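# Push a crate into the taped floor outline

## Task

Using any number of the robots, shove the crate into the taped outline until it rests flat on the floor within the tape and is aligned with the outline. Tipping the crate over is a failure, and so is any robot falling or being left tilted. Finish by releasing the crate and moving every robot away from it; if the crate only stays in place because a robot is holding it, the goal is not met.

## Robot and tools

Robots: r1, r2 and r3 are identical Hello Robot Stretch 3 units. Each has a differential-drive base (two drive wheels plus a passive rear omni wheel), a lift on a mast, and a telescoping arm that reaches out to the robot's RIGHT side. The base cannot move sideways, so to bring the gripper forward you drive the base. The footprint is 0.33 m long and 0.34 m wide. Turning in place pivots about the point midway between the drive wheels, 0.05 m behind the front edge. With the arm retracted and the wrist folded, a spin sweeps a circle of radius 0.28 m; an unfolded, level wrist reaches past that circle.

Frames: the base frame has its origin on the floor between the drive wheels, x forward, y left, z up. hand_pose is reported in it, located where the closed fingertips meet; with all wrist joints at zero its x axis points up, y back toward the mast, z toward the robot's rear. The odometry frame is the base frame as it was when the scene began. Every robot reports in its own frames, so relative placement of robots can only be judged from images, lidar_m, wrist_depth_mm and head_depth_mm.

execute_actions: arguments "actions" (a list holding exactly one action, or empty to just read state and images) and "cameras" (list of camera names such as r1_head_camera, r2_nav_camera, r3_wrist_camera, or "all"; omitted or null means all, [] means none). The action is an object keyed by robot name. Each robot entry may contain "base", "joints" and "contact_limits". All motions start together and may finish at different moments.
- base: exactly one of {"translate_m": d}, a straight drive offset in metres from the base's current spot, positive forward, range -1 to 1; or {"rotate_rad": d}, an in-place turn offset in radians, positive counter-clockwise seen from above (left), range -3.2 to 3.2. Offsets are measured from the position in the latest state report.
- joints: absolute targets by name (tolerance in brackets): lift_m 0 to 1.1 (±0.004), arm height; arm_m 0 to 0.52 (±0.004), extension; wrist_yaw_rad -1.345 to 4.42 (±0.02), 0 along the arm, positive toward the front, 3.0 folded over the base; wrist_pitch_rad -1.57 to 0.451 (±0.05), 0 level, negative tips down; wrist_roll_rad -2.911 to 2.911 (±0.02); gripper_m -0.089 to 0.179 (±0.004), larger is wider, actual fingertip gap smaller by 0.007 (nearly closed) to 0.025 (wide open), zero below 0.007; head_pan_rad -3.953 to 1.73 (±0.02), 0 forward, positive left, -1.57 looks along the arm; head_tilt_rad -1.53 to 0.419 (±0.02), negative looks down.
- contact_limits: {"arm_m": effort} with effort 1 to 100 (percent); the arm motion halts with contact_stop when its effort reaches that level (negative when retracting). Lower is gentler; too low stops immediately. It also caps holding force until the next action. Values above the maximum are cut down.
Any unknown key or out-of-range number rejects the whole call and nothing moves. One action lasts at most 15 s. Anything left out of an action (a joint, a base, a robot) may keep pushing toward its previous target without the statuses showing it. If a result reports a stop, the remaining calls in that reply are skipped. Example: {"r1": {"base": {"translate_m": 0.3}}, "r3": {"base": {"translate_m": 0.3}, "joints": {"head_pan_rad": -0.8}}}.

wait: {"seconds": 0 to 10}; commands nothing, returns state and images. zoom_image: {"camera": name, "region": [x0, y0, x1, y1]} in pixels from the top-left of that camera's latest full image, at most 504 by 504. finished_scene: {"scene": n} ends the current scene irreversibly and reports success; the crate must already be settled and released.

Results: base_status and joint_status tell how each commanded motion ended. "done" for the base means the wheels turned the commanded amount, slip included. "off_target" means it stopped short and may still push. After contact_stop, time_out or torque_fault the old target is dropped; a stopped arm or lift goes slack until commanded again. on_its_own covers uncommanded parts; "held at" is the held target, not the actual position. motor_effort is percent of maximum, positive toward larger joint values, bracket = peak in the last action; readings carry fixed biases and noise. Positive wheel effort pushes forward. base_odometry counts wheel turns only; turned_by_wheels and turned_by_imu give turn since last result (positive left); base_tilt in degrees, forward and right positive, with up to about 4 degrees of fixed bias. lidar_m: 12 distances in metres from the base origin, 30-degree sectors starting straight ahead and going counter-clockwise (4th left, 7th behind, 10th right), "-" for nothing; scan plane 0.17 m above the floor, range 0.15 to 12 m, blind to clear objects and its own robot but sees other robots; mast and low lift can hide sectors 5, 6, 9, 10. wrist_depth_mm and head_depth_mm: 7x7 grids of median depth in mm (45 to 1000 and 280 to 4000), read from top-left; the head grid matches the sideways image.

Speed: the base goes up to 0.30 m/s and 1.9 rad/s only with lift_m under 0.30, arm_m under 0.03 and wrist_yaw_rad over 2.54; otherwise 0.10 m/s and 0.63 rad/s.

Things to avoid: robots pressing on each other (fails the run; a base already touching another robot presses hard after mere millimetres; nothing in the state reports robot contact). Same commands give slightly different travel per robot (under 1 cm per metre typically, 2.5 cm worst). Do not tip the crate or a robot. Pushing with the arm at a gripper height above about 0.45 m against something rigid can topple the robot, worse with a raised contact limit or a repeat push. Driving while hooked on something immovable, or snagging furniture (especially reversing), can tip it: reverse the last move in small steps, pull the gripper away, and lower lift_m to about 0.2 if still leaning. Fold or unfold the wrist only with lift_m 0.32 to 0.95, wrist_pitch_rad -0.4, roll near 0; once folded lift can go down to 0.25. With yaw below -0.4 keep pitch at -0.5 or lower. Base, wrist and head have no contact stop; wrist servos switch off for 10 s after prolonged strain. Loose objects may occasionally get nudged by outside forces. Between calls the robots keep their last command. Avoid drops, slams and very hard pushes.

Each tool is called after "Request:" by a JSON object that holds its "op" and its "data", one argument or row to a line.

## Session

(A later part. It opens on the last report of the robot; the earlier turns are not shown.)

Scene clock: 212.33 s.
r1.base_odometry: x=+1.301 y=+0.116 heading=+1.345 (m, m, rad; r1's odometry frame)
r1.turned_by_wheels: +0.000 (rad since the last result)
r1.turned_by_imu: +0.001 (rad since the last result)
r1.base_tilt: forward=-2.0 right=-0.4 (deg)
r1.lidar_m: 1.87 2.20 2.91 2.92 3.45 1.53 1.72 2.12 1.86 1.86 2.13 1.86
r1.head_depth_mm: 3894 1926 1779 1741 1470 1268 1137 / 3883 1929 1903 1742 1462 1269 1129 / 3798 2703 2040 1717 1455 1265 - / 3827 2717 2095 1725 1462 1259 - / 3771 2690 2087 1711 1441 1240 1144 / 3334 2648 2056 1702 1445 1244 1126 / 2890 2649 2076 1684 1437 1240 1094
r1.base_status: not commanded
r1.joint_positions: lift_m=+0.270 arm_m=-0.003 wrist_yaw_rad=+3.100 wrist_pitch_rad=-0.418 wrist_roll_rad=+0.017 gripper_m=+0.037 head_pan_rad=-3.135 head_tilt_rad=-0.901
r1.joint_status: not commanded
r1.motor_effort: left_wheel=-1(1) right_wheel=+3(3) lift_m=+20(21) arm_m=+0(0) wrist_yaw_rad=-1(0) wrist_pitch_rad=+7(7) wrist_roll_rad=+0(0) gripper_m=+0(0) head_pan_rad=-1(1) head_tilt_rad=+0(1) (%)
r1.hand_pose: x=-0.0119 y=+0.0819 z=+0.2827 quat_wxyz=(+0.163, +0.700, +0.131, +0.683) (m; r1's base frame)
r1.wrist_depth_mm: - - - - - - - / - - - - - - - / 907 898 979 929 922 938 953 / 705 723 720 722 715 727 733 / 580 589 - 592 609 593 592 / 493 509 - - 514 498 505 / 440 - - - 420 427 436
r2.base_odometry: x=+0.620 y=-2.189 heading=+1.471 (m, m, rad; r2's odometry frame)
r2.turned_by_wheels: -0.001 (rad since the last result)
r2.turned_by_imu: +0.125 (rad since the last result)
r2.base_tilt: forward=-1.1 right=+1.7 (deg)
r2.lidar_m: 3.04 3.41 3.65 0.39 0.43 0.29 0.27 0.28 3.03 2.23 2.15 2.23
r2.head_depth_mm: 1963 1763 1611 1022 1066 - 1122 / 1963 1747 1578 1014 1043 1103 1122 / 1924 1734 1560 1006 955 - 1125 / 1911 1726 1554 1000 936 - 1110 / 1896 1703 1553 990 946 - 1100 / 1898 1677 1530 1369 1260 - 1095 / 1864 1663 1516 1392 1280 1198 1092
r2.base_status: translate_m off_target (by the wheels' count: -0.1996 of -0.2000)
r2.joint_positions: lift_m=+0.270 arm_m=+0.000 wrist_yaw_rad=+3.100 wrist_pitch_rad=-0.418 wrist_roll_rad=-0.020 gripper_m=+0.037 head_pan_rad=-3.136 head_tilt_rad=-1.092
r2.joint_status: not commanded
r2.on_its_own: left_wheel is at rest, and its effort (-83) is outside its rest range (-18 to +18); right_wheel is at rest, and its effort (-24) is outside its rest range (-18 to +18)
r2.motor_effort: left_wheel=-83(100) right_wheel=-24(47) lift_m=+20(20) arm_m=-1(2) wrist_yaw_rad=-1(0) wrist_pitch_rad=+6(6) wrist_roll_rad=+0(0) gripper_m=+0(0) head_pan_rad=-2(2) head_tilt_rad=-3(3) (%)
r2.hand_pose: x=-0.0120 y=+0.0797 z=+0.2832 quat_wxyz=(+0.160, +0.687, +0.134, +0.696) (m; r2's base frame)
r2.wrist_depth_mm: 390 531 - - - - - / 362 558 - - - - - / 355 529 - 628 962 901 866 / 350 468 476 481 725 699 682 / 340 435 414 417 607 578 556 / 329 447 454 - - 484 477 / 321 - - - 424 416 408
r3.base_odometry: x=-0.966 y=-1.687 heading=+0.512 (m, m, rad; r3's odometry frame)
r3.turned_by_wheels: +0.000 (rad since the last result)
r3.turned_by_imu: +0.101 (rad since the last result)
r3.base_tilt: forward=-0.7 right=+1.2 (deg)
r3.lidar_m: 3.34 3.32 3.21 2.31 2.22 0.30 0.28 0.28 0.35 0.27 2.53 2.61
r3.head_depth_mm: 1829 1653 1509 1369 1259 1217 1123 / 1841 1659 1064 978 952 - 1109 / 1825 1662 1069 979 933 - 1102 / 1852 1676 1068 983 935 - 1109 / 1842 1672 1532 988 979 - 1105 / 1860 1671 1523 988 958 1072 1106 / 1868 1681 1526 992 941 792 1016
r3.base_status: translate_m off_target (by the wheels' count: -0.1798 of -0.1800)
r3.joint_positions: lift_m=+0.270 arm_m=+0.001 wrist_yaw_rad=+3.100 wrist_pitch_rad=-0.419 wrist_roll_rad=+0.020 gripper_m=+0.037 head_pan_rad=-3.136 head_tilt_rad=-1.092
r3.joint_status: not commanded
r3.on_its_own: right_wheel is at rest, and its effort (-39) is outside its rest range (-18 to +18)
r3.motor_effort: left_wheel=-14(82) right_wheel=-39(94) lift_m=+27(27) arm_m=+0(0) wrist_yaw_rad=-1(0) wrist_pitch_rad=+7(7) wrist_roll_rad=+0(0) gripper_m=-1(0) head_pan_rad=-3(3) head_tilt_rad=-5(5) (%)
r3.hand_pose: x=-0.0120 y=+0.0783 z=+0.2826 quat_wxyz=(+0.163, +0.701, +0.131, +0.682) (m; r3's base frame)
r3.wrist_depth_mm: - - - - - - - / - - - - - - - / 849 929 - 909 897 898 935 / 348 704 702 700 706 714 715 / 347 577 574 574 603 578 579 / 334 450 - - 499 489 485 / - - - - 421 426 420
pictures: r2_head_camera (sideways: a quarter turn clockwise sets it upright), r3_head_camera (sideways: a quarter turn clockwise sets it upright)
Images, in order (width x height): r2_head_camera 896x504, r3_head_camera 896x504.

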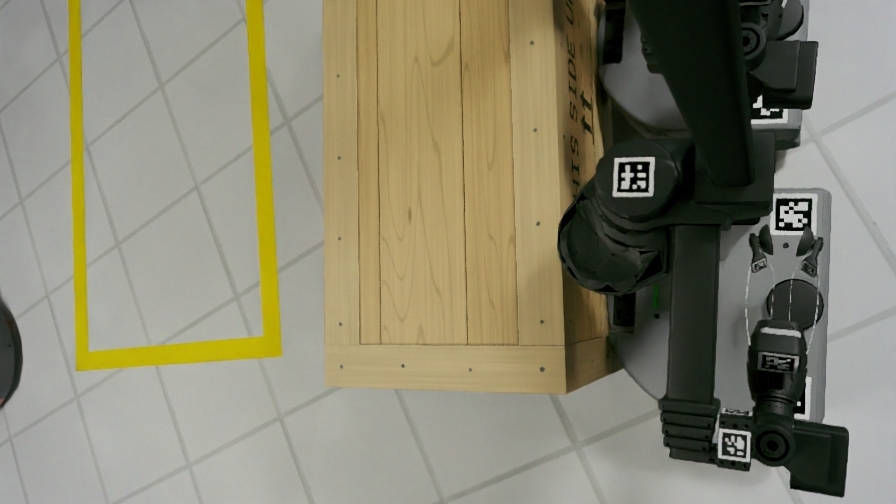

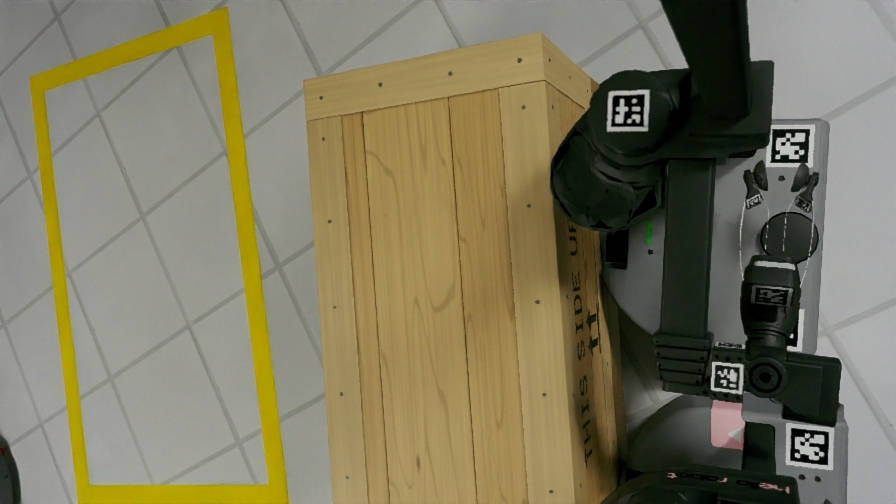

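Request:
{"op": "execute_actions", "data": {
  "actions": [
    {"r2":{"base":{"translate_m":-0.2}},"r3":{"base":{"translate_m":-0.14}}}
  ],
  "cameras": ["r1_head_camera","r3_head_camera","r2_head_camera"]
}}

Scene clock: 220.13 s.
r1.base_odometry: x=+1.301 y=+0.116 heading=+1.345 (m, m, rad; r1's odometry frame)
r1.turned_by_wheels: +0.000 (rad since the last result)
r1.turned_by_imu: +0.001 (rad since the last result)
r1.base_tilt: forward=-2.0 right=-0.4 (deg)
r1.lidar_m: 1.87 2.20 2.92 2.92 3.46 1.42 1.56 2.12 1.86 1.86 2.12 1.86
r1.head_depth_mm: 3950 1843 1651 1731 1465 1271 1141 / 3910 2717 1794 1726 1455 1267 1137 / 3848 2742 1989 1716 1460 1263 - / 3741 2724 2094 1722 1456 1251 - / 3713 2686 2086 1727 1451 1252 1147 / 3333 2645 2067 1721 1442 1251 1119 / 2885 2645 2052 1704 1438 1243 1095
r1.base_status: not commanded
r1.joint_positions: lift_m=+0.270 arm_m=-0.003 wrist_yaw_rad=+3.100 wrist_pitch_rad=-0.418 wrist_roll_rad=+0.017 gripper_m=+0.037 head_pan_rad=-3.135 head_tilt_rad=-0.901
r1.joint_status: not commanded
r1.motor_effort: left_wheel=-2(1) right_wheel=+3(3) lift_m=+20(21) arm_m=+0(0) wrist_yaw_rad=+0(1) wrist_pitch_rad=+7(7) wrist_roll_rad=+0(0) gripper_m=+1(0) head_pan_rad=-2(1) head_tilt_rad=+1(0) (%)
r1.hand_pose: x=-0.0119 y=+0.0819 z=+0.2827 quat_wxyz=(+0.163, +0.700, +0.131, +0.683) (m; r1's base frame)
r1.wrist_depth_mm: - - - - - - - / - - - - - - - / 913 959 935 929 940 927 929 / 714 709 732 714 713 713 731 / 586 578 - 581 602 580 594 / 494 510 - - 506 503 506 / 443 - - - 421 433 432
r2.base_odometry: x=+0.600 y=-2.388 heading=+1.470 (m, m, rad; r2's odometry frame)
r2.turned_by_wheels: -0.001 (rad since the last result)
r2.turned_by_imu: +0.064 (rad since the last result)
r2.base_tilt: forward=-1.1 right=+1.8 (deg)
r2.lidar_m: 3.39 3.52 3.31 0.38 0.41 0.29 0.28 0.28 2.95 2.27 2.22 2.36
r2.head_depth_mm: 1965 1751 1596 1021 1019 - 1116 / 1965 1763 1580 1006 1010 1100 1116 / 1939 1717 1576 1004 954 - 1128 / 1907 1713 1565 1002 943 - 1110 / 1842 1711 1551 987 948 - 1105 / 1878 1670 1547 1368 1258 - 1101 / 1875 1680 1518 1388 1285 1197 1094
r2.base_status: translate_m off_target (by the wheels' count: -0.1995 of -0.2000)
r2.joint_positions: lift_m=+0.270 arm_m=+0.000 wrist_yaw_rad=+3.100 wrist_pitch_rad=-0.418 wrist_roll_rad=-0.020 gripper_m=+0.037 head_pan_rad=-3.136 head_tilt_rad=-1.092
r2.joint_status: not commanded
r2.on_its_own: left_wheel is at rest, and its effort (-99) is outside its rest range (-18 to +18); right_wheel is at rest, and its effort (-32) is outside its rest range (-18 to +18)
r2.motor_effort: left_wheel=-99(100) right_wheel=-32(41) lift_m=+20(20) arm_m=-2(2) wrist_yaw_rad=+0(0) wrist_pitch_rad=+7(6) wrist_roll_rad=+0(0) gripper_m=+0(1) head_pan_rad=-2(2) head_tilt_rad=-3(4) (%)
r2.hand_pose: x=-0.0120 y=+0.0797 z=+0.2832 quat_wxyz=(+0.160, +0.687, +0.134, +0.696) (m; r2's base frame)
r2.wrist_depth_mm: 377 494 - - - - - / 348 515 - - - - - / 344 500 - 607 939 904 892 / 337 456 469 475 722 692 679 / 331 442 411 403 601 568 565 / 325 436 450 - - 486 470 / 313 - - - 426 417 410
r3.base_odometry: x=-1.087 y=-1.755 heading=+0.513 (m, m, rad; r3's odometry frame)
r3.turned_by_wheels: +0.001 (rad since the last result)
r3.turned_by_imu: +0.015 (rad since the last result)
r3.base_tilt: forward=-0.7 right=+1.3 (deg)
r3.lidar_m: 3.44 3.49 3.03 2.23 2.16 0.30 0.27 0.28 0.35 0.26 2.61 2.70
r3.head_depth_mm: 1830 1651 1513 1363 1273 1225 1117 / 1843 1651 1066 976 949 - 1109 / 1837 1656 1067 979 937 - 1106 / 1846 1670 1071 982 939 - 1110 / 1857 1678 1526 986 967 - 1110 / 1859 1677 1532 987 944 1073 1108 / 1826 1677 1521 991 937 771 1005
r3.base_status: translate_m off_target (by the wheels' count: -0.1398 of -0.1400)
r3.joint_positions: lift_m=+0.270 arm_m=+0.001 wrist_yaw_rad=+3.100 wrist_pitch_rad=-0.419 wrist_roll_rad=+0.020 gripper_m=+0.037 head_pan_rad=-3.136 head_tilt_rad=-1.092
r3.joint_status: not commanded
r3.on_its_own: right_wheel is at rest, and its effort (-60) is outside its rest range (-18 to +18)
r3.motor_effort: left_wheel=-12(46) right_wheel=-60(81) lift_m=+27(28) arm_m=+0(0) wrist_yaw_rad=+0(0) wrist_pitch_rad=+7(7) wrist_roll_rad=+0(0) gripper_m=+0(0) head_pan_rad=-3(3) head_tilt_rad=-6(4) (%)
r3.hand_pose: x=-0.0120 y=+0.0783 z=+0.2826 quat_wxyz=(+0.163, +0.701, +0.131, +0.682) (m; r3's base frame)
r3.wrist_depth_mm: - - - - - - - / - - - - - - - / 873 939 - 906 907 889 903 / 359 705 701 692 705 698 693 / 351 574 563 578 591 574 577 / 335 505 - - 509 495 479 / - - - - 421 419 419
pictures: r1_head_camera (sideways: a quarter turn clockwise sets it upright), r2_head_camera (sideways: a quarter turn clockwise sets it upright), r3_head_camera (sideways: a quarter turn clockwise sets it upright)
Images, in order (width x height): r1_head_camera 896x504, r2_head_camera 896x504, r3_head_camera 896x504.

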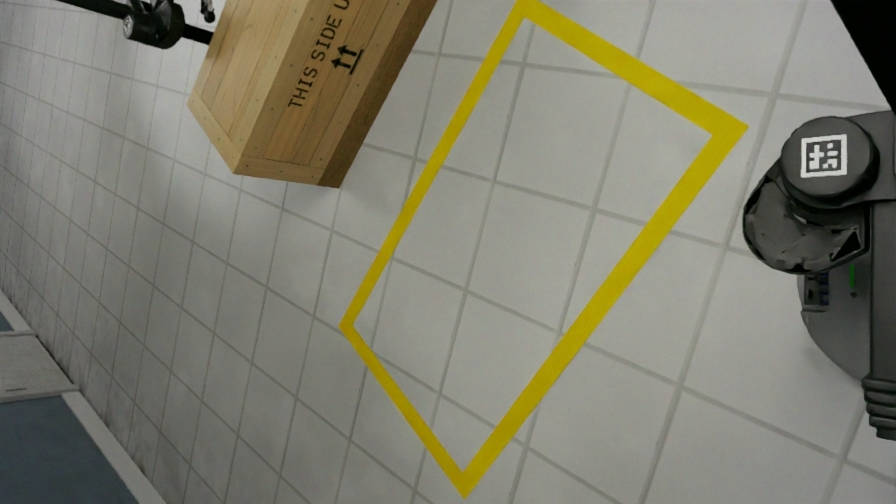

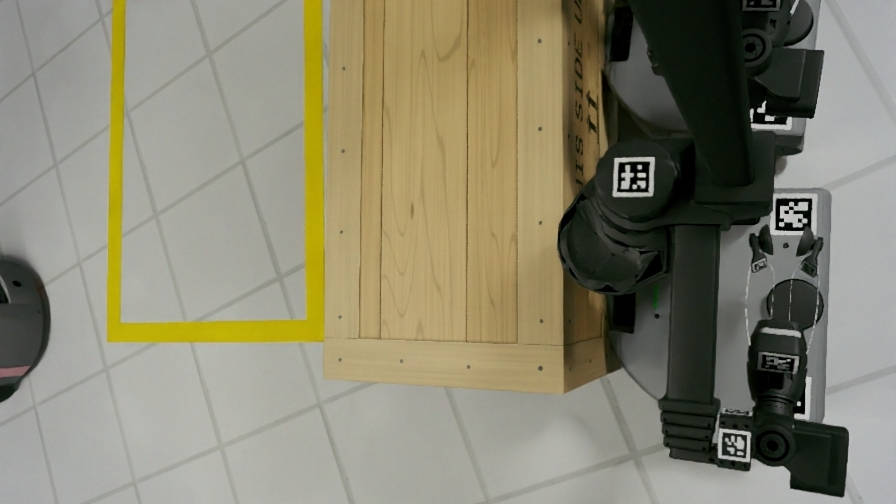

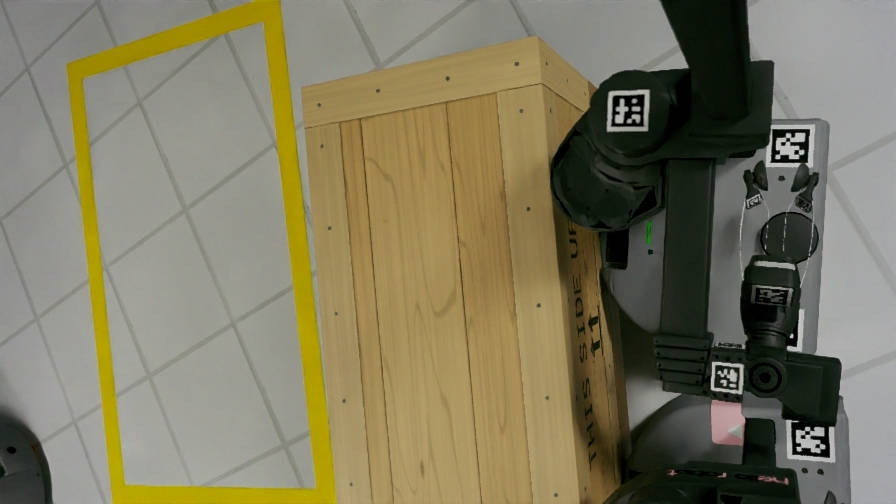

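Request:
{"op": "execute_actions", "data": {
  "actions": [
    {"r1":{"base":{"rotate_rad":2.285}},"r2":{"base":{"translate_m":0.005}},"r3":{"base":{"translate_m":0.005}}}
  ],
  "cameras": []
}}

Request:
{"op": "execute_actions", "data": {
  "actions": [
    {"r1":{"base":{"translate_m":1.0},"joints":{"head_pan_rad":0.3,"head_tilt_rad":-1.0}}}
  ],
  "cameras": ["r1_head_camera","r2_nav_camera"]
}}

Scene clock: 232.80 s.
r1.base_odometry: x=+1.301 y=+0.116 heading=-2.653 (m, m, rad; r1's odometry frame)
r1.turned_by_wheels: +2.285 (rad since the last result)
r1.turned_by_imu: +2.291 (rad since the last result)
r1.base_tilt: forward=-1.9 right=-0.3 (deg)
r1.lidar_m: 1.41 1.42 2.78 1.96 1.87 1.91 1.96 1.86 1.91 2.52 2.91 2.99
r1.head_depth_mm: 2042 2246 2133 1735 1466 1274 1139 / 2227 2469 2140 1737 1472 1265 1135 / 2122 2451 2110 1726 1451 1270 - / 1983 2300 2103 1729 1456 1262 - / 1838 2123 2083 1697 1448 1255 1141 / 1733 1964 2081 1703 1437 1252 1115 / 1629 1867 2007 1699 1443 1245 1094
r1.base_status: done
r1.joint_positions: lift_m=+0.270 arm_m=-0.003 wrist_yaw_rad=+3.100 wrist_pitch_rad=-0.418 wrist_roll_rad=+0.017 gripper_m=+0.037 head_pan_rad=-3.135 head_tilt_rad=-0.901
r1.joint_status: not commanded
r1.motor_effort: left_wheel=-1(7) right_wheel=+3(11) lift_m=+20(20) arm_m=+1(0) wrist_yaw_rad=+0(0) wrist_pitch_rad=+7(7) wrist_roll_rad=+0(0) gripper_m=-1(0) head_pan_rad=-2(2) head_tilt_rad=+1(0) (%)
r1.hand_pose: x=-0.0119 y=+0.0819 z=+0.2827 quat_wxyz=(+0.163, +0.700, +0.131, +0.683) (m; r1's base frame)
r1.wrist_depth_mm: - - - - - - - / - - - - - - - / 906 935 980 928 923 934 933 / 718 716 712 703 721 727 741 / 584 580 - 598 612 590 588 / 493 510 - - 517 495 503 / 443 - - - 418 431 438
r2.base_odometry: x=+0.601 y=-2.383 heading=+1.470 (m, m, rad; r2's odometry frame)
r2.turned_by_wheels: +0.000 (rad since the last result)
r2.turned_by_imu: -0.001 (rad since the last result)
r2.base_tilt: forward=-1.0 right=+1.9 (deg)
r2.lidar_m: 3.37 3.51 3.32 0.38 0.42 0.30 0.28 0.29 2.96 2.26 2.22 2.35
r2.head_depth_mm: 1985 1753 1598 1019 1041 - 1112 / 1952 1737 1583 1008 1027 1106 1109 / 1948 1729 1574 1003 953 - 1126 / 1905 1713 1542 999 939 - 1108 / 1890 1692 1551 988 943 - 1108 / 1867 1697 1534 1364 1264 - 1097 / 1866 1670 1515 1383 1273 1200 1091
r2.base_status: done
r2.joint_positions: lift_m=+0.270 arm_m=+0.000 wrist_yaw_rad=+3.100 wrist_pitch_rad=-0.418 wrist_roll_rad=-0.020 gripper_m=+0.037 head_pan_rad=-3.136 head_tilt_rad=-1.092
r2.joint_status: not commanded
r2.motor_effort: left_wheel=+0(83) right_wheel=+0(27) lift_m=+20(20) arm_m=-2(2) wrist_yaw_rad=-1(0) wrist_pitch_rad=+7(7) wrist_roll_rad=+0(0) gripper_m=+0(0) head_pan_rad=-2(2) head_tilt_rad=-3(3) (%)
r2.hand_pose: x=-0.0120 y=+0.0797 z=+0.2832 quat_wxyz=(+0.160, +0.687, +0.134, +0.696) (m; r2's base frame)
r2.wrist_depth_mm: 378 505 - - - - - / 356 523 - - - - - / 347 513 - 597 936 909 872 / 341 462 467 471 725 701 676 / 335 452 413 402 605 568 558 / 326 443 448 - - 484 474 / 321 - - - 425 418 411
r3.base_odometry: x=-1.083 y=-1.753 heading=+0.513 (m, m, rad; r3's odometry frame)
r3.turned_by_wheels: +0.000 (rad since the last result)
r3.turned_by_imu: -0.001 (rad since the last result)
r3.base_tilt: forward=-0.7 right=+1.3 (deg)
r3.lidar_m: 3.46 3.47 3.04 2.23 2.15 0.30 0.28 0.28 0.35 0.26 2.60 2.70
r3.head_depth_mm: 1845 1652 1505 1370 1265 1216 1114 / 1825 1647 1066 980 961 - 1111 / 1852 1665 1062 980 937 - 1104 / 1835 1663 1069 982 938 - 1104 / 1842 1669 1066 985 982 - 1110 / 1848 1680 1526 989 957 1070 1104 / 1863 1682 1537 993 936 771 1005
r3.base_status: done
r3.joint_positions: lift_m=+0.270 arm_m=+0.001 wrist_yaw_rad=+3.100 wrist_pitch_rad=-0.419 wrist_roll_rad=+0.020 gripper_m=+0.037 head_pan_rad=-3.136 head_tilt_rad=-1.092
r3.joint_status: not commanded
r3.motor_effort: left_wheel=+0(11) right_wheel=+3(45) lift_m=+28(28) arm_m=-1(1) wrist_yaw_rad=-1(0) wrist_pitch_rad=+7(6) wrist_roll_rad=+0(0) gripper_m=-1(0) head_pan_rad=-3(3) head_tilt_rad=-5(5) (%)
r3.hand_pose: x=-0.0120 y=+0.0783 z=+0.2826 quat_wxyz=(+0.163, +0.701, +0.131, +0.682) (m; r3's base frame)
r3.wrist_depth_mm: - - - - - - - / - - - - - - - / 905 895 - 915 908 917 910 / 372 706 701 696 709 713 706 / 359 583 575 575 585 569 579 / 349 499 - - 498 490 487 / - - - - 418 426 421
pictures: none
No camera images: the call's "cameras" was empty. Leave "cameras" out to get every camera's image.

Scene clock: 237.90 s.
r1.base_odometry: x=+0.418 y=-0.353 heading=-2.653 (m, m, rad; r1's odometry frame)
r1.turned_by_wheels: +0.000 (rad since the last result)
r1.turned_by_imu: +0.003 (rad since the last result)
r1.base_tilt: forward=-1.8 right=-0.4 (deg)
r1.lidar_m: 3.21 0.47 0.52 1.01 2.42 2.46 2.85 2.71 2.78 2.50 2.37 2.43
r1.head_depth_mm: 3070 2362 1916 1628 1406 1228 1099 / 3014 2344 1909 1609 1388 1233 1102 / 2964 2297 1890 1600 1392 1225 1095 / 2942 2312 1839 1558 1379 1217 1091 / 2928 2285 1521 1279 1303 1214 1107 / 2899 2297 1211 1118 1021 1211 1090 / 2568 2137 1338 1104 1018 1202 1080
r1.base_status: done
r1.joint_positions: lift_m=+0.270 arm_m=-0.003 wrist_yaw_rad=+3.100 wrist_pitch_rad=-0.418 wrist_roll_rad=+0.017 gripper_m=+0.037 head_pan_rad=+0.293 head_tilt_rad=-0.988
r1.joint_status: all done
r1.motor_effort: left_wheel=-2(5) right_wheel=+3(10) lift_m=+20(20) arm_m=+0(1) wrist_yaw_rad=+0(0) wrist_pitch_rad=+7(7) wrist_roll_rad=+0(0) gripper_m=+0(1) head_pan_rad=+2(29) head_tilt_rad=-5(16) (%)
r1.hand_pose: x=-0.0119 y=+0.0819 z=+0.2827 quat_wxyz=(+0.163, +0.700, +0.131, +0.683) (m; r1's base frame)
r1.wrist_depth_mm: - - - - 822 561 420 / - - - - 857 580 429 / 911 935 955 918 829 590 441 / 729 708 725 716 719 601 451 / 592 584 - 584 611 573 476 / 495 516 - - 518 497 497 / 440 - - - 418 435 438
r2.base_odometry: x=+0.601 y=-2.383 heading=+1.470 (m, m, rad; r2's odometry frame)
r2.turned_by_wheels: +0.000 (rad since the last result)
r2.turned_by_imu: -0.001 (rad since the last result)
r2.base_tilt: forward=-1.1 right=+1.8 (deg)
r2.lidar_m: 3.38 3.50 3.29 0.38 0.42 0.30 0.28 0.29 2.95 2.26 2.22 2.36
r2.head_depth_mm: 1988 1768 1594 1020 1038 - 1107 / 1945 1755 1577 1009 1028 1104 1110 / 1914 1746 1567 1006 955 - 1124 / 1908 1707 1557 997 939 - 1120 / 1903 1690 1555 993 941 - 1112 / 1183 1459 1505 1367 1262 - 1095 / 1310 1457 1516 1395 1281 1198 1095
r2.base_status: not commanded
r2.joint_positions: lift_m=+0.270 arm_m=+0.000 wrist_yaw_rad=+3.100 wrist_pitch_rad=-0.418 wrist_roll_rad=-0.020 gripper_m=+0.037 head_pan_rad=-3.136 head_tilt_rad=-1.092
r2.joint_status: not commanded
r2.motor_effort: left_wheel=-1(0) right_wheel=+1(0) lift_m=+20(20) arm_m=-2(2) wrist_yaw_rad=+0(1) wrist_pitch_rad=+6(6) wrist_roll_rad=+0(0) gripper_m=-1(0) head_pan_rad=-2(2) head_tilt_rad=-3(3) (%)
r2.hand_pose: x=-0.0120 y=+0.0797 z=+0.2832 quat_wxyz=(+0.160, +0.687, +0.134, +0.696) (m; r2's base frame)
r2.wrist_depth_mm: 381 501 - - - - - / 355 527 - - - - - / 349 511 - 599 925 901 870 / 339 459 471 478 726 707 684 / 336 451 410 403 602 566 556 / 329 439 452 - - 490 473 / 321 - - - 427 416 410
r3.base_odometry: x=-1.083 y=-1.753 heading=+0.513 (m, m, rad; r3's odometry frame)
r3.turned_by_wheels: +0.000 (rad since the last result)
r3.turned_by_imu: +0.000 (rad since the last result)
r3.base_tilt: forward=-0.7 right=+1.2 (deg)
r3.lidar_m: 3.45 3.48 3.04 2.23 2.15 0.30 0.28 0.28 0.35 0.26 2.61 2.69
r3.head_depth_mm: 1816 1653 1499 1367 1268 1224 1116 / 1829 1659 1064 978 963 - 1112 / 1838 1656 1066 981 935 - 1103 / 1830 1655 1072 979 942 - 1109 / 1853 1676 1069 990 989 - 1104 / 1868 1669 1526 985 960 1070 1105 / 1851 1687 1531 986 940 770 1005
r3.base_status: not commanded
r3.joint_positions: lift_m=+0.270 arm_m=+0.001 wrist_yaw_rad=+3.100 wrist_pitch_rad=-0.419 wrist_roll_rad=+0.020 gripper_m=+0.037 head_pan_rad=-3.136 head_tilt_rad=-1.092
r3.joint_status: not commanded
r3.motor_effort: left_wheel=+0(1) right_wheel=+3(3) lift_m=+27(27) arm_m=+0(0) wrist_yaw_rad=+0(0) wrist_pitch_rad=+7(7) wrist_roll_rad=+0(0) gripper_m=+0(1) head_pan_rad=-4(3) head_tilt_rad=-5(5) (%)
r3.hand_pose: x=-0.0120 y=+0.0783 z=+0.2826 quat_wxyz=(+0.163, +0.701, +0.131, +0.682) (m; r3's base frame)
r3.wrist_depth_mm: - - - - - - - / - - - - - - - / 885 875 - 922 881 922 899 / 373 708 688 716 705 684 702 / 361 577 579 574 604 584 585 / 351 497 - - 503 491 487 / - - - - 421 423 423
pictures: r1_head_camera (sideways: a quarter turn clockwise sets it upright), r2_nav_camera (sideways: a quarter turn counterclockwise sets it upright)
Images, in order (width x height): r1_head_camera 896x504, r2_nav_camera 672x504.

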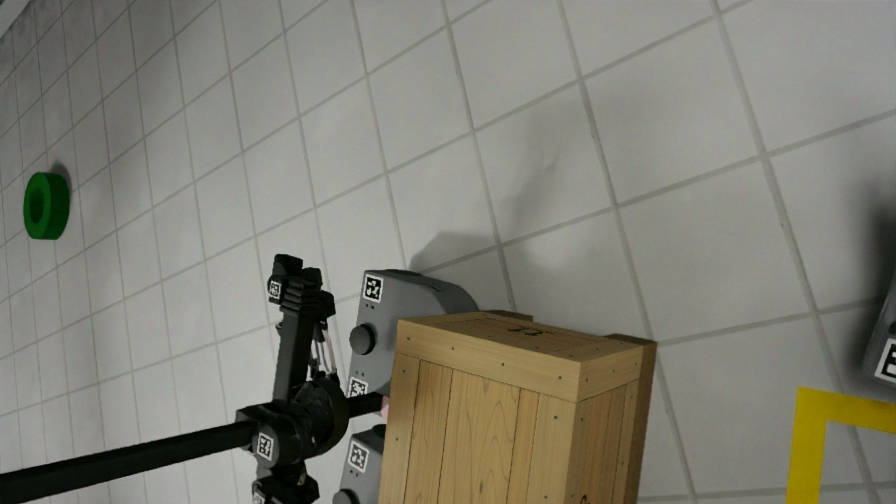

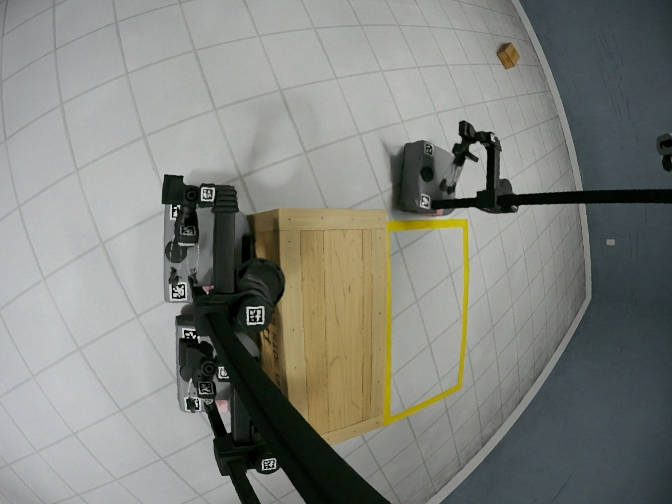

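Request:
{"op": "execute_actions", "data": {
  "actions": [
    {"r1":{"base":{"translate_m":0.46},"joints":{"head_pan_rad":-3.14,"head_tilt_rad":-1.1}}}
  ],
  "cameras": []
}}

Request:
{"op": "execute_actions", "data": {
  "actions": [
    {"r1":{"base":{"rotate_rad":-0.95}}}
  ],
  "cameras": ["r1_head_camera","r2_nav_camera"]
}}

Scene clock: 244.80 s.
r1.base_odometry: x=+0.012 y=-0.568 heading=-2.654 (m, m, rad; r1's odometry frame)
r1.turned_by_wheels: +0.000 (rad since the last result)
r1.turned_by_imu: +0.002 (rad since the last result)
r1.base_tilt: forward=-2.1 right=-0.4 (deg)
r1.lidar_m: 2.88 0.71 0.30 0.27 0.27 2.72 3.28 3.10 3.18 2.23 2.12 2.18
r1.head_depth_mm: 2425 2010 1714 1510 1336 1247 770 / 2375 2007 1713 1503 1330 1224 1009 / 2407 1971 1709 1490 1329 - 1066 / 2374 1976 1696 1477 1348 - - / 2331 1971 1687 1481 1313 - - / 2314 1942 1667 1470 1320 1202 - / 2316 1955 1686 1466 1313 1184 1085
r1.base_status: done
r1.joint_positions: lift_m=+0.270 arm_m=-0.003 wrist_yaw_rad=+3.100 wrist_pitch_rad=-0.418 wrist_roll_rad=+0.017 gripper_m=+0.037 head_pan_rad=-3.133 head_tilt_rad=-1.087
r1.joint_status: all done
r1.motor_effort: left_wheel=-1(5) right_wheel=+3(10) lift_m=+21(20) arm_m=+0(0) wrist_yaw_rad=-1(1) wrist_pitch_rad=+7(7) wrist_roll_rad=+0(0) gripper_m=+1(0) head_pan_rad=-2(29) head_tilt_rad=-5(15) (%)
r1.hand_pose: x=-0.0119 y=+0.0819 z=+0.2827 quat_wxyz=(+0.163, +0.700, +0.131, +0.683) (m; r1's base frame)
r1.wrist_depth_mm: - - 275 288 311 337 564 / - - 299 314 339 373 - / 917 907 324 343 374 410 568 / 712 712 362 378 414 462 475 / 584 585 - 423 471 524 510 / 491 513 - - 510 494 500 / 443 - - - 419 431 431
r2.base_odometry: x=+0.601 y=-2.383 heading=+1.470 (m, m, rad; r2's odometry frame)
r2.turned_by_wheels: +0.000 (rad since the last result)
r2.turned_by_imu: -0.001 (rad since the last result)
r2.base_tilt: forward=-1.2 right=+1.8 (deg)
r2.lidar_m: 3.38 3.53 3.30 0.38 0.42 0.30 0.28 0.29 2.97 2.27 2.22 2.35
r2.head_depth_mm: 1978 1769 1601 1020 1039 - 1113 / 1964 1762 1580 1014 1023 1105 1110 / 1939 1723 1573 1005 954 - 1127 / 1910 1715 1559 997 941 - 1110 / 1895 1708 1540 992 944 - 1104 / 1876 1683 1519 1289 1265 - 1101 / 1879 947 1107 1270 1288 1206 1092
r2.base_status: not commanded
r2.joint_positions: lift_m=+0.270 arm_m=+0.000 wrist_yaw_rad=+3.100 wrist_pitch_rad=-0.418 wrist_roll_rad=-0.020 gripper_m=+0.037 head_pan_rad=-3.136 head_tilt_rad=-1.092
r2.joint_status: not commanded
r2.motor_effort: left_wheel=+0(0) right_wheel=+0(1) lift_m=+20(20) arm_m=-2(2) wrist_yaw_rad=+0(0) wrist_pitch_rad=+6(6) wrist_roll_rad=+0(0) gripper_m=-1(1) head_pan_rad=-2(2) head_tilt_rad=-4(3) (%)
r2.hand_pose: x=-0.0120 y=+0.0797 z=+0.2832 quat_wxyz=(+0.160, +0.687, +0.134, +0.696) (m; r2's base frame)
r2.wrist_depth_mm: 381 509 - - - - - / 355 530 - - - - - / 350 522 - 597 936 923 876 / 345 469 475 467 720 700 673 / 332 449 409 398 608 577 560 / 327 444 452 - - 484 468 / 324 - - - 424 418 413
r3.base_odometry: x=-1.083 y=-1.753 heading=+0.513 (m, m, rad; r3's odometry frame)
r3.turned_by_wheels: +0.000 (rad since the last result)
r3.turned_by_imu: +0.000 (rad since the last result)
r3.base_tilt: forward=-0.7 right=+1.3 (deg)
r3.lidar_m: 3.46 3.47 3.04 2.22 2.15 0.31 0.28 0.28 0.35 0.26 2.61 2.69
r3.head_depth_mm: 1827 1664 1502 1364 1268 1207 1117 / 1835 1661 1064 978 964 - 1105 / 1839 1672 1061 979 934 - 1105 / 1851 1664 1062 985 937 - 1109 / 1841 1673 1070 986 987 - 1109 / 1871 1684 1522 986 962 1071 1109 / 1866 1691 1536 990 939 770 1004
r3.base_status: not commanded
r3.joint_positions: lift_m=+0.270 arm_m=+0.001 wrist_yaw_rad=+3.100 wrist_pitch_rad=-0.419 wrist_roll_rad=+0.020 gripper_m=+0.037 head_pan_rad=-3.136 head_tilt_rad=-1.092
r3.joint_status: not commanded
r3.motor_effort: left_wheel=-1(0) right_wheel=+3(3) lift_m=+28(28) arm_m=-1(0) wrist_yaw_rad=+0(0) wrist_pitch_rad=+7(6) wrist_roll_rad=+0(0) gripper_m=-1(0) head_pan_rad=-3(2) head_tilt_rad=-5(5) (%)
r3.hand_pose: x=-0.0120 y=+0.0783 z=+0.2826 quat_wxyz=(+0.163, +0.701, +0.131, +0.682) (m; r3's base frame)
r3.wrist_depth_mm: - - - - - - - / - - - - - - - / 873 916 - 902 905 919 907 / 371 710 713 715 700 700 700 / 360 561 563 574 602 586 577 / 345 501 - - 499 491 495 / - - - - 416 421 423
pictures: none
No camera images: the call's "cameras" was empty. Leave "cameras" out to get every camera's image.

Scene clock: 246.60 s.
r1.base_odometry: x=+0.012 y=-0.568 heading=+2.680 (m, m, rad; r1's odometry frame)
r1.turned_by_wheels: -0.950 (rad since the last result)
r1.turned_by_imu: -0.952 (rad since the last result)
r1.base_tilt: forward=-1.9 right=-0.4 (deg)
r1.lidar_m: 2.12 2.24 3.21 0.41 0.29 0.27 2.66 2.80 3.20 3.10 2.87 2.17
r1.head_depth_mm: 2337 2018 1209 1064 940 874 1097 / 2339 2006 1708 1060 937 882 1083 / 2358 2001 1692 1497 965 - 1060 / 2318 1972 1689 1494 1330 - - / 2339 1963 1700 1477 1320 - - / 2287 1964 1685 1484 1318 1201 - / 2330 1960 1669 1472 1310 1184 1087
r1.base_status: done
r1.joint_positions: lift_m=+0.270 arm_m=-0.003 wrist_yaw_rad=+3.100 wrist_pitch_rad=-0.418 wrist_roll_rad=+0.017 gripper_m=+0.037 head_pan_rad=-3.134 head_tilt_rad=-1.087
r1.joint_status: not commanded
r1.motor_effort: left_wheel=+2(8) right_wheel=-2(8) lift_m=+21(21) arm_m=+0(1) wrist_yaw_rad=+0(0) wrist_pitch_rad=+7(7) wrist_roll_rad=+0(0) gripper_m=+0(1) head_pan_rad=-2(2) head_tilt_rad=-6(4) (%)
r1.hand_pose: x=-0.0119 y=+0.0819 z=+0.2827 quat_wxyz=(+0.163, +0.700, +0.131, +0.683) (m; r1's base frame)
r1.wrist_depth_mm: 245 278 - - - - - / 252 294 733 - - - - / 261 310 584 685 933 926 937 / 267 331 615 674 722 721 709 / 276 355 - 587 608 594 588 / 286 352 - - 521 498 506 / 274 - - - 417 435 432
r2.base_odometry: x=+0.601 y=-2.383 heading=+1.470 (m, m, rad; r2's odometry frame)
r2.turned_by_wheels: +0.000 (rad since the last result)
r2.turned_by_imu: +0.000 (rad since the last result)
r2.base_tilt: forward=-1.2 right=+1.7 (deg)
r2.lidar_m: 3.38 3.52 3.30 0.38 0.42 0.30 0.28 0.29 2.96 2.27 2.22 2.36
r2.head_depth_mm: 1988 1771 1602 1020 1044 - 1115 / 1941 1747 1573 1011 1031 1108 1114 / 1925 1733 1563 1002 954 - 1119 / 1919 1706 1547 998 940 - 1111 / 1898 1712 1542 992 946 - 1109 / 1884 1689 1282 1238 1267 - 1098 / 1856 1656 886 1221 1282 1202 1092
r2.base_status: not commanded
r2.joint_positions: lift_m=+0.270 arm_m=+0.000 wrist_yaw_rad=+3.100 wrist_pitch_rad=-0.418 wrist_roll_rad=-0.020 gripper_m=+0.037 head_pan_rad=-3.136 head_tilt_rad=-1.092
r2.joint_status: not commanded
r2.motor_effort: left_wheel=+0(0) right_wheel=+0(0) lift_m=+20(20) arm_m=-2(2) wrist_yaw_rad=-1(0) wrist_pitch_rad=+6(6) wrist_roll_rad=+0(0) gripper_m=-1(0) head_pan_rad=-2(3) head_tilt_rad=-3(3) (%)
r2.hand_pose: x=-0.0120 y=+0.0797 z=+0.2832 quat_wxyz=(+0.160, +0.687, +0.134, +0.696) (m; r2's base frame)
r2.wrist_depth_mm: 382 504 - - - - - / 355 523 - - - - - / 350 523 - 594 926 877 868 / 343 462 463 474 718 696 677 / 337 452 411 402 599 572 556 / 328 448 446 - - 482 472 / 322 - - - 422 417 406
r3.base_odometry: x=-1.083 y=-1.753 heading=+0.513 (m, m, rad; r3's odometry frame)
r3.turned_by_wheels: +0.000 (rad since the last result)
r3.turned_by_imu: +0.000 (rad since the last result)
r3.base_tilt: forward=-0.7 right=+1.2 (deg)
r3.lidar_m: 3.47 3.50 3.05 2.23 2.16 0.31 0.28 0.28 0.35 0.26 2.60 2.69
r3.head_depth_mm: 1831 1641 1499 1368 1274 1220 1116 / 1834 1656 1065 975 960 - 1103 / 1851 1656 1062 977 935 - 1103 / 1832 1678 1068 981 936 - 1107 / 1850 1672 1068 986 988 - 1113 / 1857 1673 1532 988 962 1068 1108 / 1870 1683 1526 987 940 768 1005
r3.base_status: not commanded
r3.joint_positions: lift_m=+0.270 arm_m=+0.001 wrist_yaw_rad=+3.100 wrist_pitch_rad=-0.419 wrist_roll_rad=+0.020 gripper_m=+0.037 head_pan_rad=-3.136 head_tilt_rad=-1.092
r3.joint_status: not commanded
r3.motor_effort: left_wheel=-1(1) right_wheel=+3(3) lift_m=+27(27) arm_m=+0(1) wrist_yaw_rad=+0(0) wrist_pitch_rad=+7(7) wrist_roll_rad=+0(0) gripper_m=+0(0) head_pan_rad=-3(3) head_tilt_rad=-5(6) (%)
r3.hand_pose: x=-0.0120 y=+0.0783 z=+0.2826 quat_wxyz=(+0.163, +0.701, +0.131, +0.682) (m; r3's base frame)
r3.wrist_depth_mm: - - - - - - - / - - - - - - - / 894 905 - 924 923 925 913 / 374 691 697 709 708 702 723 / 359 570 571 578 589 583 566 / 348 505 - - 499 487 488 / - - - - 423 424 420
pictures: r1_head_camera (sideways: a quarter turn clockwise sets it upright), r2_nav_camera (sideways: a quarter turn counterclockwise sets it upright)
Images, in order (width x height): r1_head_camera 896x504, r2_nav_camera 672x504.

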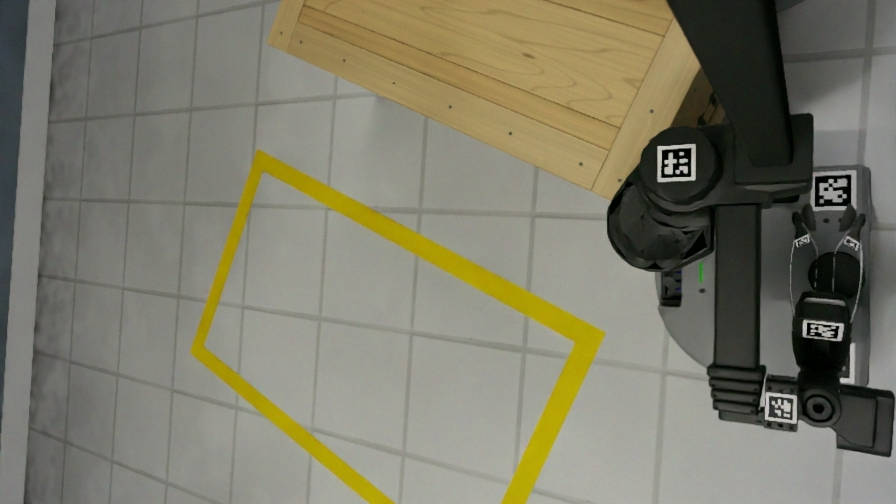

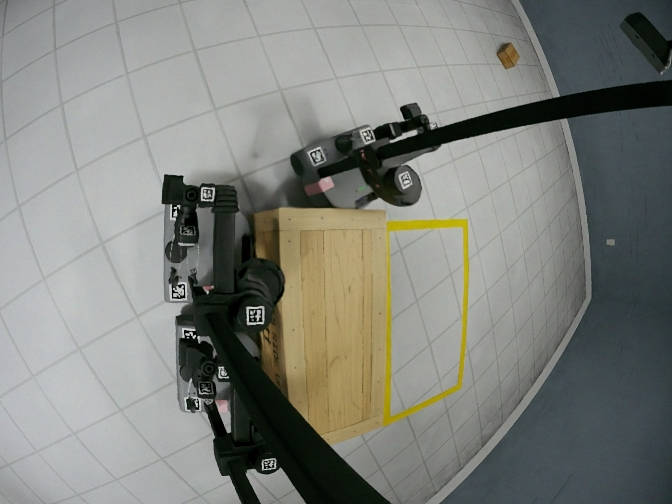

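Request:
{"op": "execute_actions", "data": {
  "actions": [
    {"r2":{"base":{"rotate_rad":-0.2}},"r3":{"base":{"rotate_rad":-0.13}}}
  ],
  "cameras": []
}}

Request:
{"op": "execute_actions", "data": {
  "actions": [
    {"r1":{"base":{"translate_m":-0.07}},"r2":{"base":{"translate_m":-0.16}},"r3":{"base":{"translate_m":-0.16}}}
  ],
  "cameras": ["r1_head_camera","r2_nav_camera","r2_head_camera","r3_head_camera"]
}}

Scene clock: 250.50 s.
r1.base_odometry: x=+0.012 y=-0.568 heading=+2.680 (m, m, rad; r1's odometry frame)
r1.turned_by_wheels: +0.000 (rad since the last result)
r1.turned_by_imu: +0.001 (rad since the last result)
r1.base_tilt: forward=-2.0 right=-0.4 (deg)
r1.lidar_m: 2.12 2.24 3.21 0.41 0.29 0.27 2.66 2.80 3.19 3.10 2.87 2.18
r1.head_depth_mm: 2341 2014 1212 1056 943 871 1098 / 2358 1988 1737 1058 940 883 1086 / 2346 1982 1708 1498 965 - 1063 / 2377 1958 1696 1497 1333 - - / 2340 1967 1691 1483 1324 - - / 2305 1959 1688 1476 1320 1208 - / 2340 1940 1688 1470 1309 1191 1086
r1.base_status: not commanded
r1.joint_positions: lift_m=+0.270 arm_m=-0.003 wrist_yaw_rad=+3.100 wrist_pitch_rad=-0.418 wrist_roll_rad=+0.017 gripper_m=+0.037 head_pan_rad=-3.134 head_tilt_rad=-1.087
r1.joint_status: not commanded
r1.motor_effort: left_wheel=+3(2) right_wheel=-3(2) lift_m=+20(21) arm_m=+0(0) wrist_yaw_rad=+0(0) wrist_pitch_rad=+7(7) wrist_roll_rad=+0(0) gripper_m=+0(1) head_pan_rad=-2(2) head_tilt_rad=-6(6) (%)
r1.hand_pose: x=-0.0119 y=+0.0819 z=+0.2827 quat_wxyz=(+0.163, +0.700, +0.131, +0.683) (m; r1's base frame)
r1.wrist_depth_mm: 244 277 - - - - - / 253 294 751 - - - - / 261 312 601 699 954 914 936 / 268 332 623 696 725 725 719 / 277 355 - 597 617 589 599 / 287 354 - - 513 493 498 / 273 - - - 420 433 437
r2.base_odometry: x=+0.601 y=-2.383 heading=+1.270 (m, m, rad; r2's odometry frame)
r2.turned_by_wheels: -0.200 (rad since the last result)
r2.turned_by_imu: -0.203 (rad since the last result)
r2.base_tilt: forward=-1.2 right=+1.7 (deg)
r2.lidar_m: 2.81 3.53 4.12 0.38 0.38 0.32 0.28 0.28 0.70 2.41 2.22 2.25
r2.head_depth_mm: 1976 1755 1115 1024 1103 - 1148 / 1951 1755 1110 1012 1122 1104 1134 / 1942 1742 1097 1006 1054 - 1125 / 1898 1712 1089 999 949 - 1112 / 1909 1698 1083 986 945 - 1105 / 1881 1690 1534 986 938 - 1098 / 1847 1668 1494 1210 1263 1197 1091
r2.base_status: done
r2.joint_positions: lift_m=+0.270 arm_m=+0.000 wrist_yaw_rad=+3.100 wrist_pitch_rad=-0.418 wrist_roll_rad=-0.020 gripper_m=+0.037 head_pan_rad=-3.136 head_tilt_rad=-1.092
r2.joint_status: not commanded
r2.motor_effort: left_wheel=+2(13) right_wheel=-1(6) lift_m=+20(20) arm_m=-2(2) wrist_yaw_rad=+0(0) wrist_pitch_rad=+6(6) wrist_roll_rad=+0(0) gripper_m=-1(0) head_pan_rad=-2(2) head_tilt_rad=-3(4) (%)
r2.hand_pose: x=-0.0120 y=+0.0797 z=+0.2832 quat_wxyz=(+0.160, +0.687, +0.134, +0.696) (m; r2's base frame)
r2.wrist_depth_mm: 532 - - - - - - / 482 - - - - - - / 448 683 - 932 964 912 873 / 428 481 470 699 731 706 686 / 409 393 392 600 604 566 554 / 386 441 417 - - 478 475 / 360 - - - 420 415 409
r3.base_odometry: x=-1.083 y=-1.753 heading=+0.383 (m, m, rad; r3's odometry frame)
r3.turned_by_wheels: -0.130 (rad since the last result)
r3.turned_by_imu: -0.128 (rad since the last result)
r3.base_tilt: forward=-0.7 right=+1.3 (deg)
r3.lidar_m: 3.26 3.47 3.57 2.33 2.13 0.33 0.28 0.28 0.32 0.25 0.38 2.63
r3.head_depth_mm: 1830 1647 1519 1389 1278 1218 1115 / 1835 1656 1498 987 1118 - 1116 / 1849 1655 1063 983 937 - 1103 / 1828 1666 1061 983 939 - 1108 / 1854 1670 1525 983 939 - 1111 / 1858 1682 1527 989 942 1218 1015 / 1865 1690 1537 990 937 1025 824
r3.base_status: done
r3.joint_positions: lift_m=+0.270 arm_m=+0.001 wrist_yaw_rad=+3.100 wrist_pitch_rad=-0.419 wrist_roll_rad=+0.020 gripper_m=+0.037 head_pan_rad=-3.136 head_tilt_rad=-1.092
r3.joint_status: not commanded
r3.motor_effort: left_wheel=+3(8) right_wheel=-1(8) lift_m=+27(27) arm_m=+0(0) wrist_yaw_rad=+0(0) wrist_pitch_rad=+6(7) wrist_roll_rad=-1(0) gripper_m=-1(0) head_pan_rad=-3(3) head_tilt_rad=-6(5) (%)
r3.hand_pose: x=-0.0120 y=+0.0783 z=+0.2826 quat_wxyz=(+0.163, +0.701, +0.131, +0.682) (m; r3's base frame)
r3.wrist_depth_mm: - - - - - - - / - - - - - - - / 903 879 - 923 891 936 939 / 710 707 692 691 698 700 713 / 580 580 573 571 591 581 588 / 400 511 - - 507 484 496 / - - - - 427 417 421
pictures: none
No camera images: the call's "cameras" was empty. Leave "cameras" out to get every camera's image.

Scene clock: 253.07 s.
r1.base_odometry: x=+0.075 y=-0.600 heading=+2.680 (m, m, rad; r1's odometry frame)
r1.turned_by_wheels: +0.000 (rad since the last result)
r1.turned_by_imu: +0.142 (rad since the last result)
r1.base_tilt: forward=-2.0 right=-0.6 (deg)
r1.lidar_m: 2.17 2.42 3.93 0.36 0.27 0.27 0.28 2.91 3.09 3.08 2.61 2.17
r1.head_depth_mm: 2285 1998 1207 1057 943 872 1069 / 2281 1990 1730 1046 936 874 1080 / 2344 1978 1701 1500 936 - 1066 / 2333 1966 1686 1489 1336 - - / 2328 1955 1701 1471 1323 - - / 2337 1949 1672 1477 1308 1207 - / 2320 1947 1663 1482 1305 1184 1082
r1.base_status: done
r1.joint_positions: lift_m=+0.270 arm_m=-0.003 wrist_yaw_rad=+3.100 wrist_pitch_rad=-0.418 wrist_roll_rad=+0.017 gripper_m=+0.037 head_pan_rad=-3.134 head_tilt_rad=-1.089
r1.joint_status: not commanded
r1.motor_effort: left_wheel=+0(63) right_wheel=+0(79) lift_m=+20(19) arm_m=+0(0) wrist_yaw_rad=-1(1) wrist_pitch_rad=+7(7) wrist_roll_rad=+0(0) gripper_m=+0(0) head_pan_rad=-2(2) head_tilt_rad=-5(5) (%)
r1.hand_pose: x=-0.0119 y=+0.0819 z=+0.2827 quat_wxyz=(+0.163, +0.700, +0.131, +0.683) (m; r1's base frame)
r1.wrist_depth_mm: 226 253 - - - - - / 235 269 - - - - - / 244 286 586 590 937 936 955 / 254 307 529 622 729 716 723 / 265 331 - 595 616 589 590 / 275 332 - - 516 494 501 / 268 - - - 419 429 432
r2.base_odometry: x=+0.553 y=-2.535 heading=+1.269 (m, m, rad; r2's odometry frame)
r2.turned_by_wheels: -0.001 (rad since the last result)
r2.turned_by_imu: +0.018 (rad since the last result)
r2.base_tilt: forward=-1.0 right=+1.9 (deg)
r2.lidar_m: 2.96 3.64 3.90 0.38 0.38 0.31 0.27 0.27 0.49 2.49 2.31 2.34
r2.head_depth_mm: 1974 1761 1116 1022 1061 - 1147 / 1960 1752 1108 1014 1119 1101 1144 / 1924 1728 1099 1005 1025 - 1123 / 1912 1717 1092 997 949 - 1112 / 1901 1698 1543 992 945 - 1106 / 1864 1682 1529 981 936 - 1093 / 1859 1685 1519 1170 1241 1196 1101
r2.base_status: translate_m off_target (by the wheels' count: -0.1596 of -0.1600)
r2.joint_positions: lift_m=+0.270 arm_m=+0.000 wrist_yaw_rad=+3.100 wrist_pitch_rad=-0.418 wrist_roll_rad=-0.020 gripper_m=+0.037 head_pan_rad=-3.136 head_tilt_rad=-1.092
r2.joint_status: not commanded
r2.on_its_own: left_wheel is at rest, and its effort (-92) is outside its rest range (-18 to +18); right_wheel is at rest, and its effort (-26) is outside its rest range (-18 to +18)
r2.motor_effort: left_wheel=-92(100) right_wheel=-26(39) lift_m=+20(20) arm_m=-2(2) wrist_yaw_rad=+0(1) wrist_pitch_rad=+7(7) wrist_roll_rad=+0(0) gripper_m=-1(1) head_pan_rad=-2(2) head_tilt_rad=-3(3) (%)
r2.hand_pose: x=-0.0119 y=+0.0797 z=+0.2833 quat_wxyz=(+0.160, +0.687, +0.134, +0.696) (m; r2's base frame)
r2.wrist_depth_mm: 527 - - - - - - / 464 - - - - - - / 436 654 - 910 944 903 874 / 415 476 468 696 734 700 690 / 394 397 393 606 594 570 556 / 371 453 420 - - 485 464 / 360 - - - 423 417 411
r3.base_odometry: x=-1.231 y=-1.813 heading=+0.383 (m, m, rad; r3's odometry frame)
r3.turned_by_wheels: +0.000 (rad since the last result)
r3.turned_by_imu: +0.006 (rad since the last result)
r3.base_tilt: forward=-0.7 right=+1.3 (deg)
r3.lidar_m: 3.38 3.58 3.39 2.22 2.05 0.32 0.27 0.27 0.31 0.25 0.38 2.72
r3.head_depth_mm: 1822 1658 1508 1382 1282 1221 1113 / 1822 1657 1513 990 1093 - 1109 / 1851 1648 1065 981 935 - 1108 / 1833 1658 1070 982 938 - 1107 / 1869 1672 1528 984 944 - 1111 / 1862 1674 1533 987 936 1199 1013 / 1868 1671 1532 993 923 1037 819
r3.base_status: translate_m off_target (by the wheels' count: -0.1597 of -0.1600)
r3.joint_positions: lift_m=+0.270 arm_m=+0.001 wrist_yaw_rad=+3.100 wrist_pitch_rad=-0.418 wrist_roll_rad=+0.020 gripper_m=+0.037 head_pan_rad=-3.136 head_tilt_rad=-1.092
r3.joint_status: not commanded
r3.on_its_own: left_wheel is at rest, and its effort (-26) is outside its rest range (-18 to +18); right_wheel is at rest, and its effort (-55) is outside its rest range (-18 to +18)
r3.motor_effort: left_wheel=-26(87) right_wheel=-55(84) lift_m=+28(27) arm_m=-1(0) wrist_yaw_rad=+0(1) wrist_pitch_rad=+6(7) wrist_roll_rad=+0(0) gripper_m=+0(0) head_pan_rad=-3(3) head_tilt_rad=-5(6) (%)
r3.hand_pose: x=-0.0120 y=+0.0784 z=+0.2827 quat_wxyz=(+0.163, +0.701, +0.131, +0.682) (m; r3's base frame)
r3.wrist_depth_mm: - - - - - - - / - - - - - - - / 897 912 - 899 891 912 913 / 702 701 690 710 701 694 705 / 583 571 571 581 594 577 575 / 397 524 - - 502 484 486 / - - - - 423 421 426
pictures: r1_head_camera (sideways: a quarter turn clockwise sets it upright), r2_head_camera (sideways: a quarter turn clockwise sets it upright), r2_nav_camera (sideways: a quarter turn counterclockwise sets it upright), r3_head_camera (sideways: a quarter turn clockwise sets it upright)
Images, in order (width x height): r1_head_camera 896x504, r2_head_camera 896x504, r2_nav_camera 672x504, r3_head_camera 896x504.

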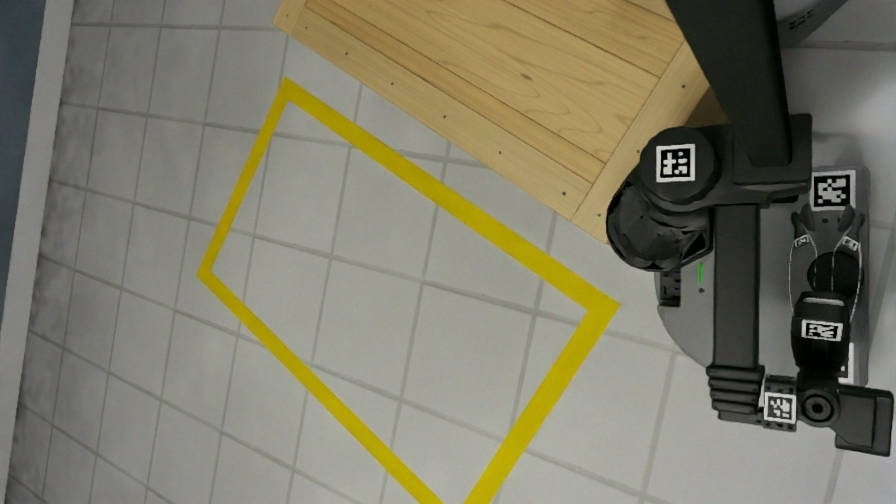

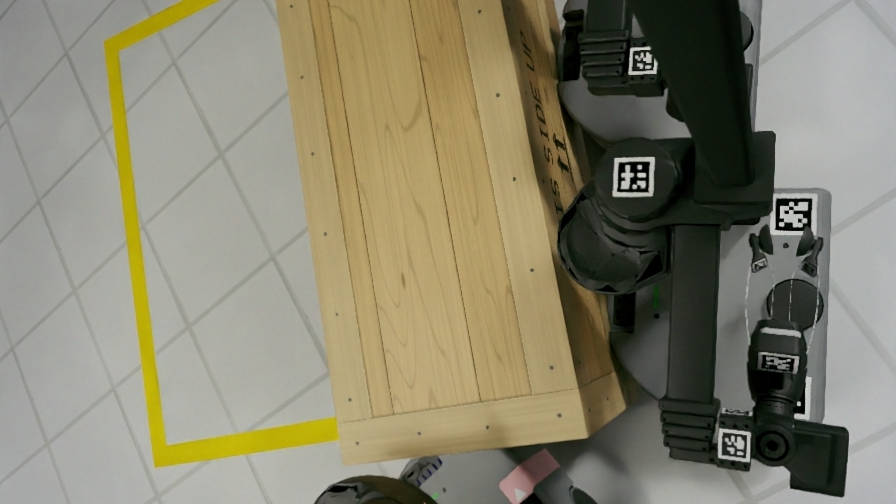

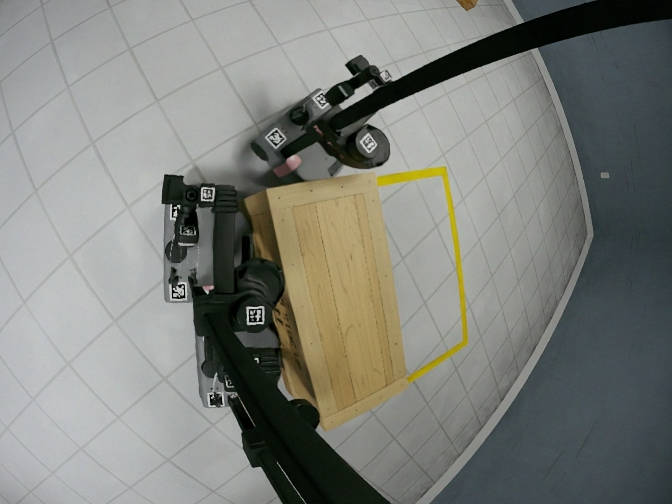

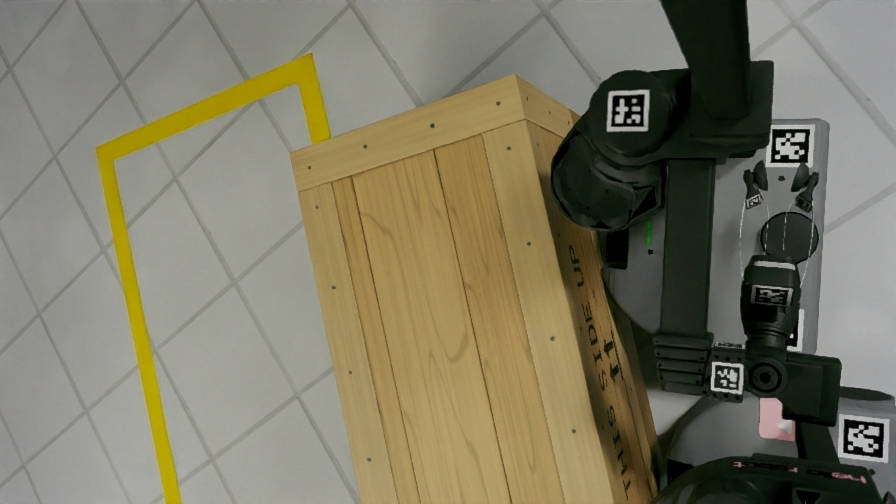

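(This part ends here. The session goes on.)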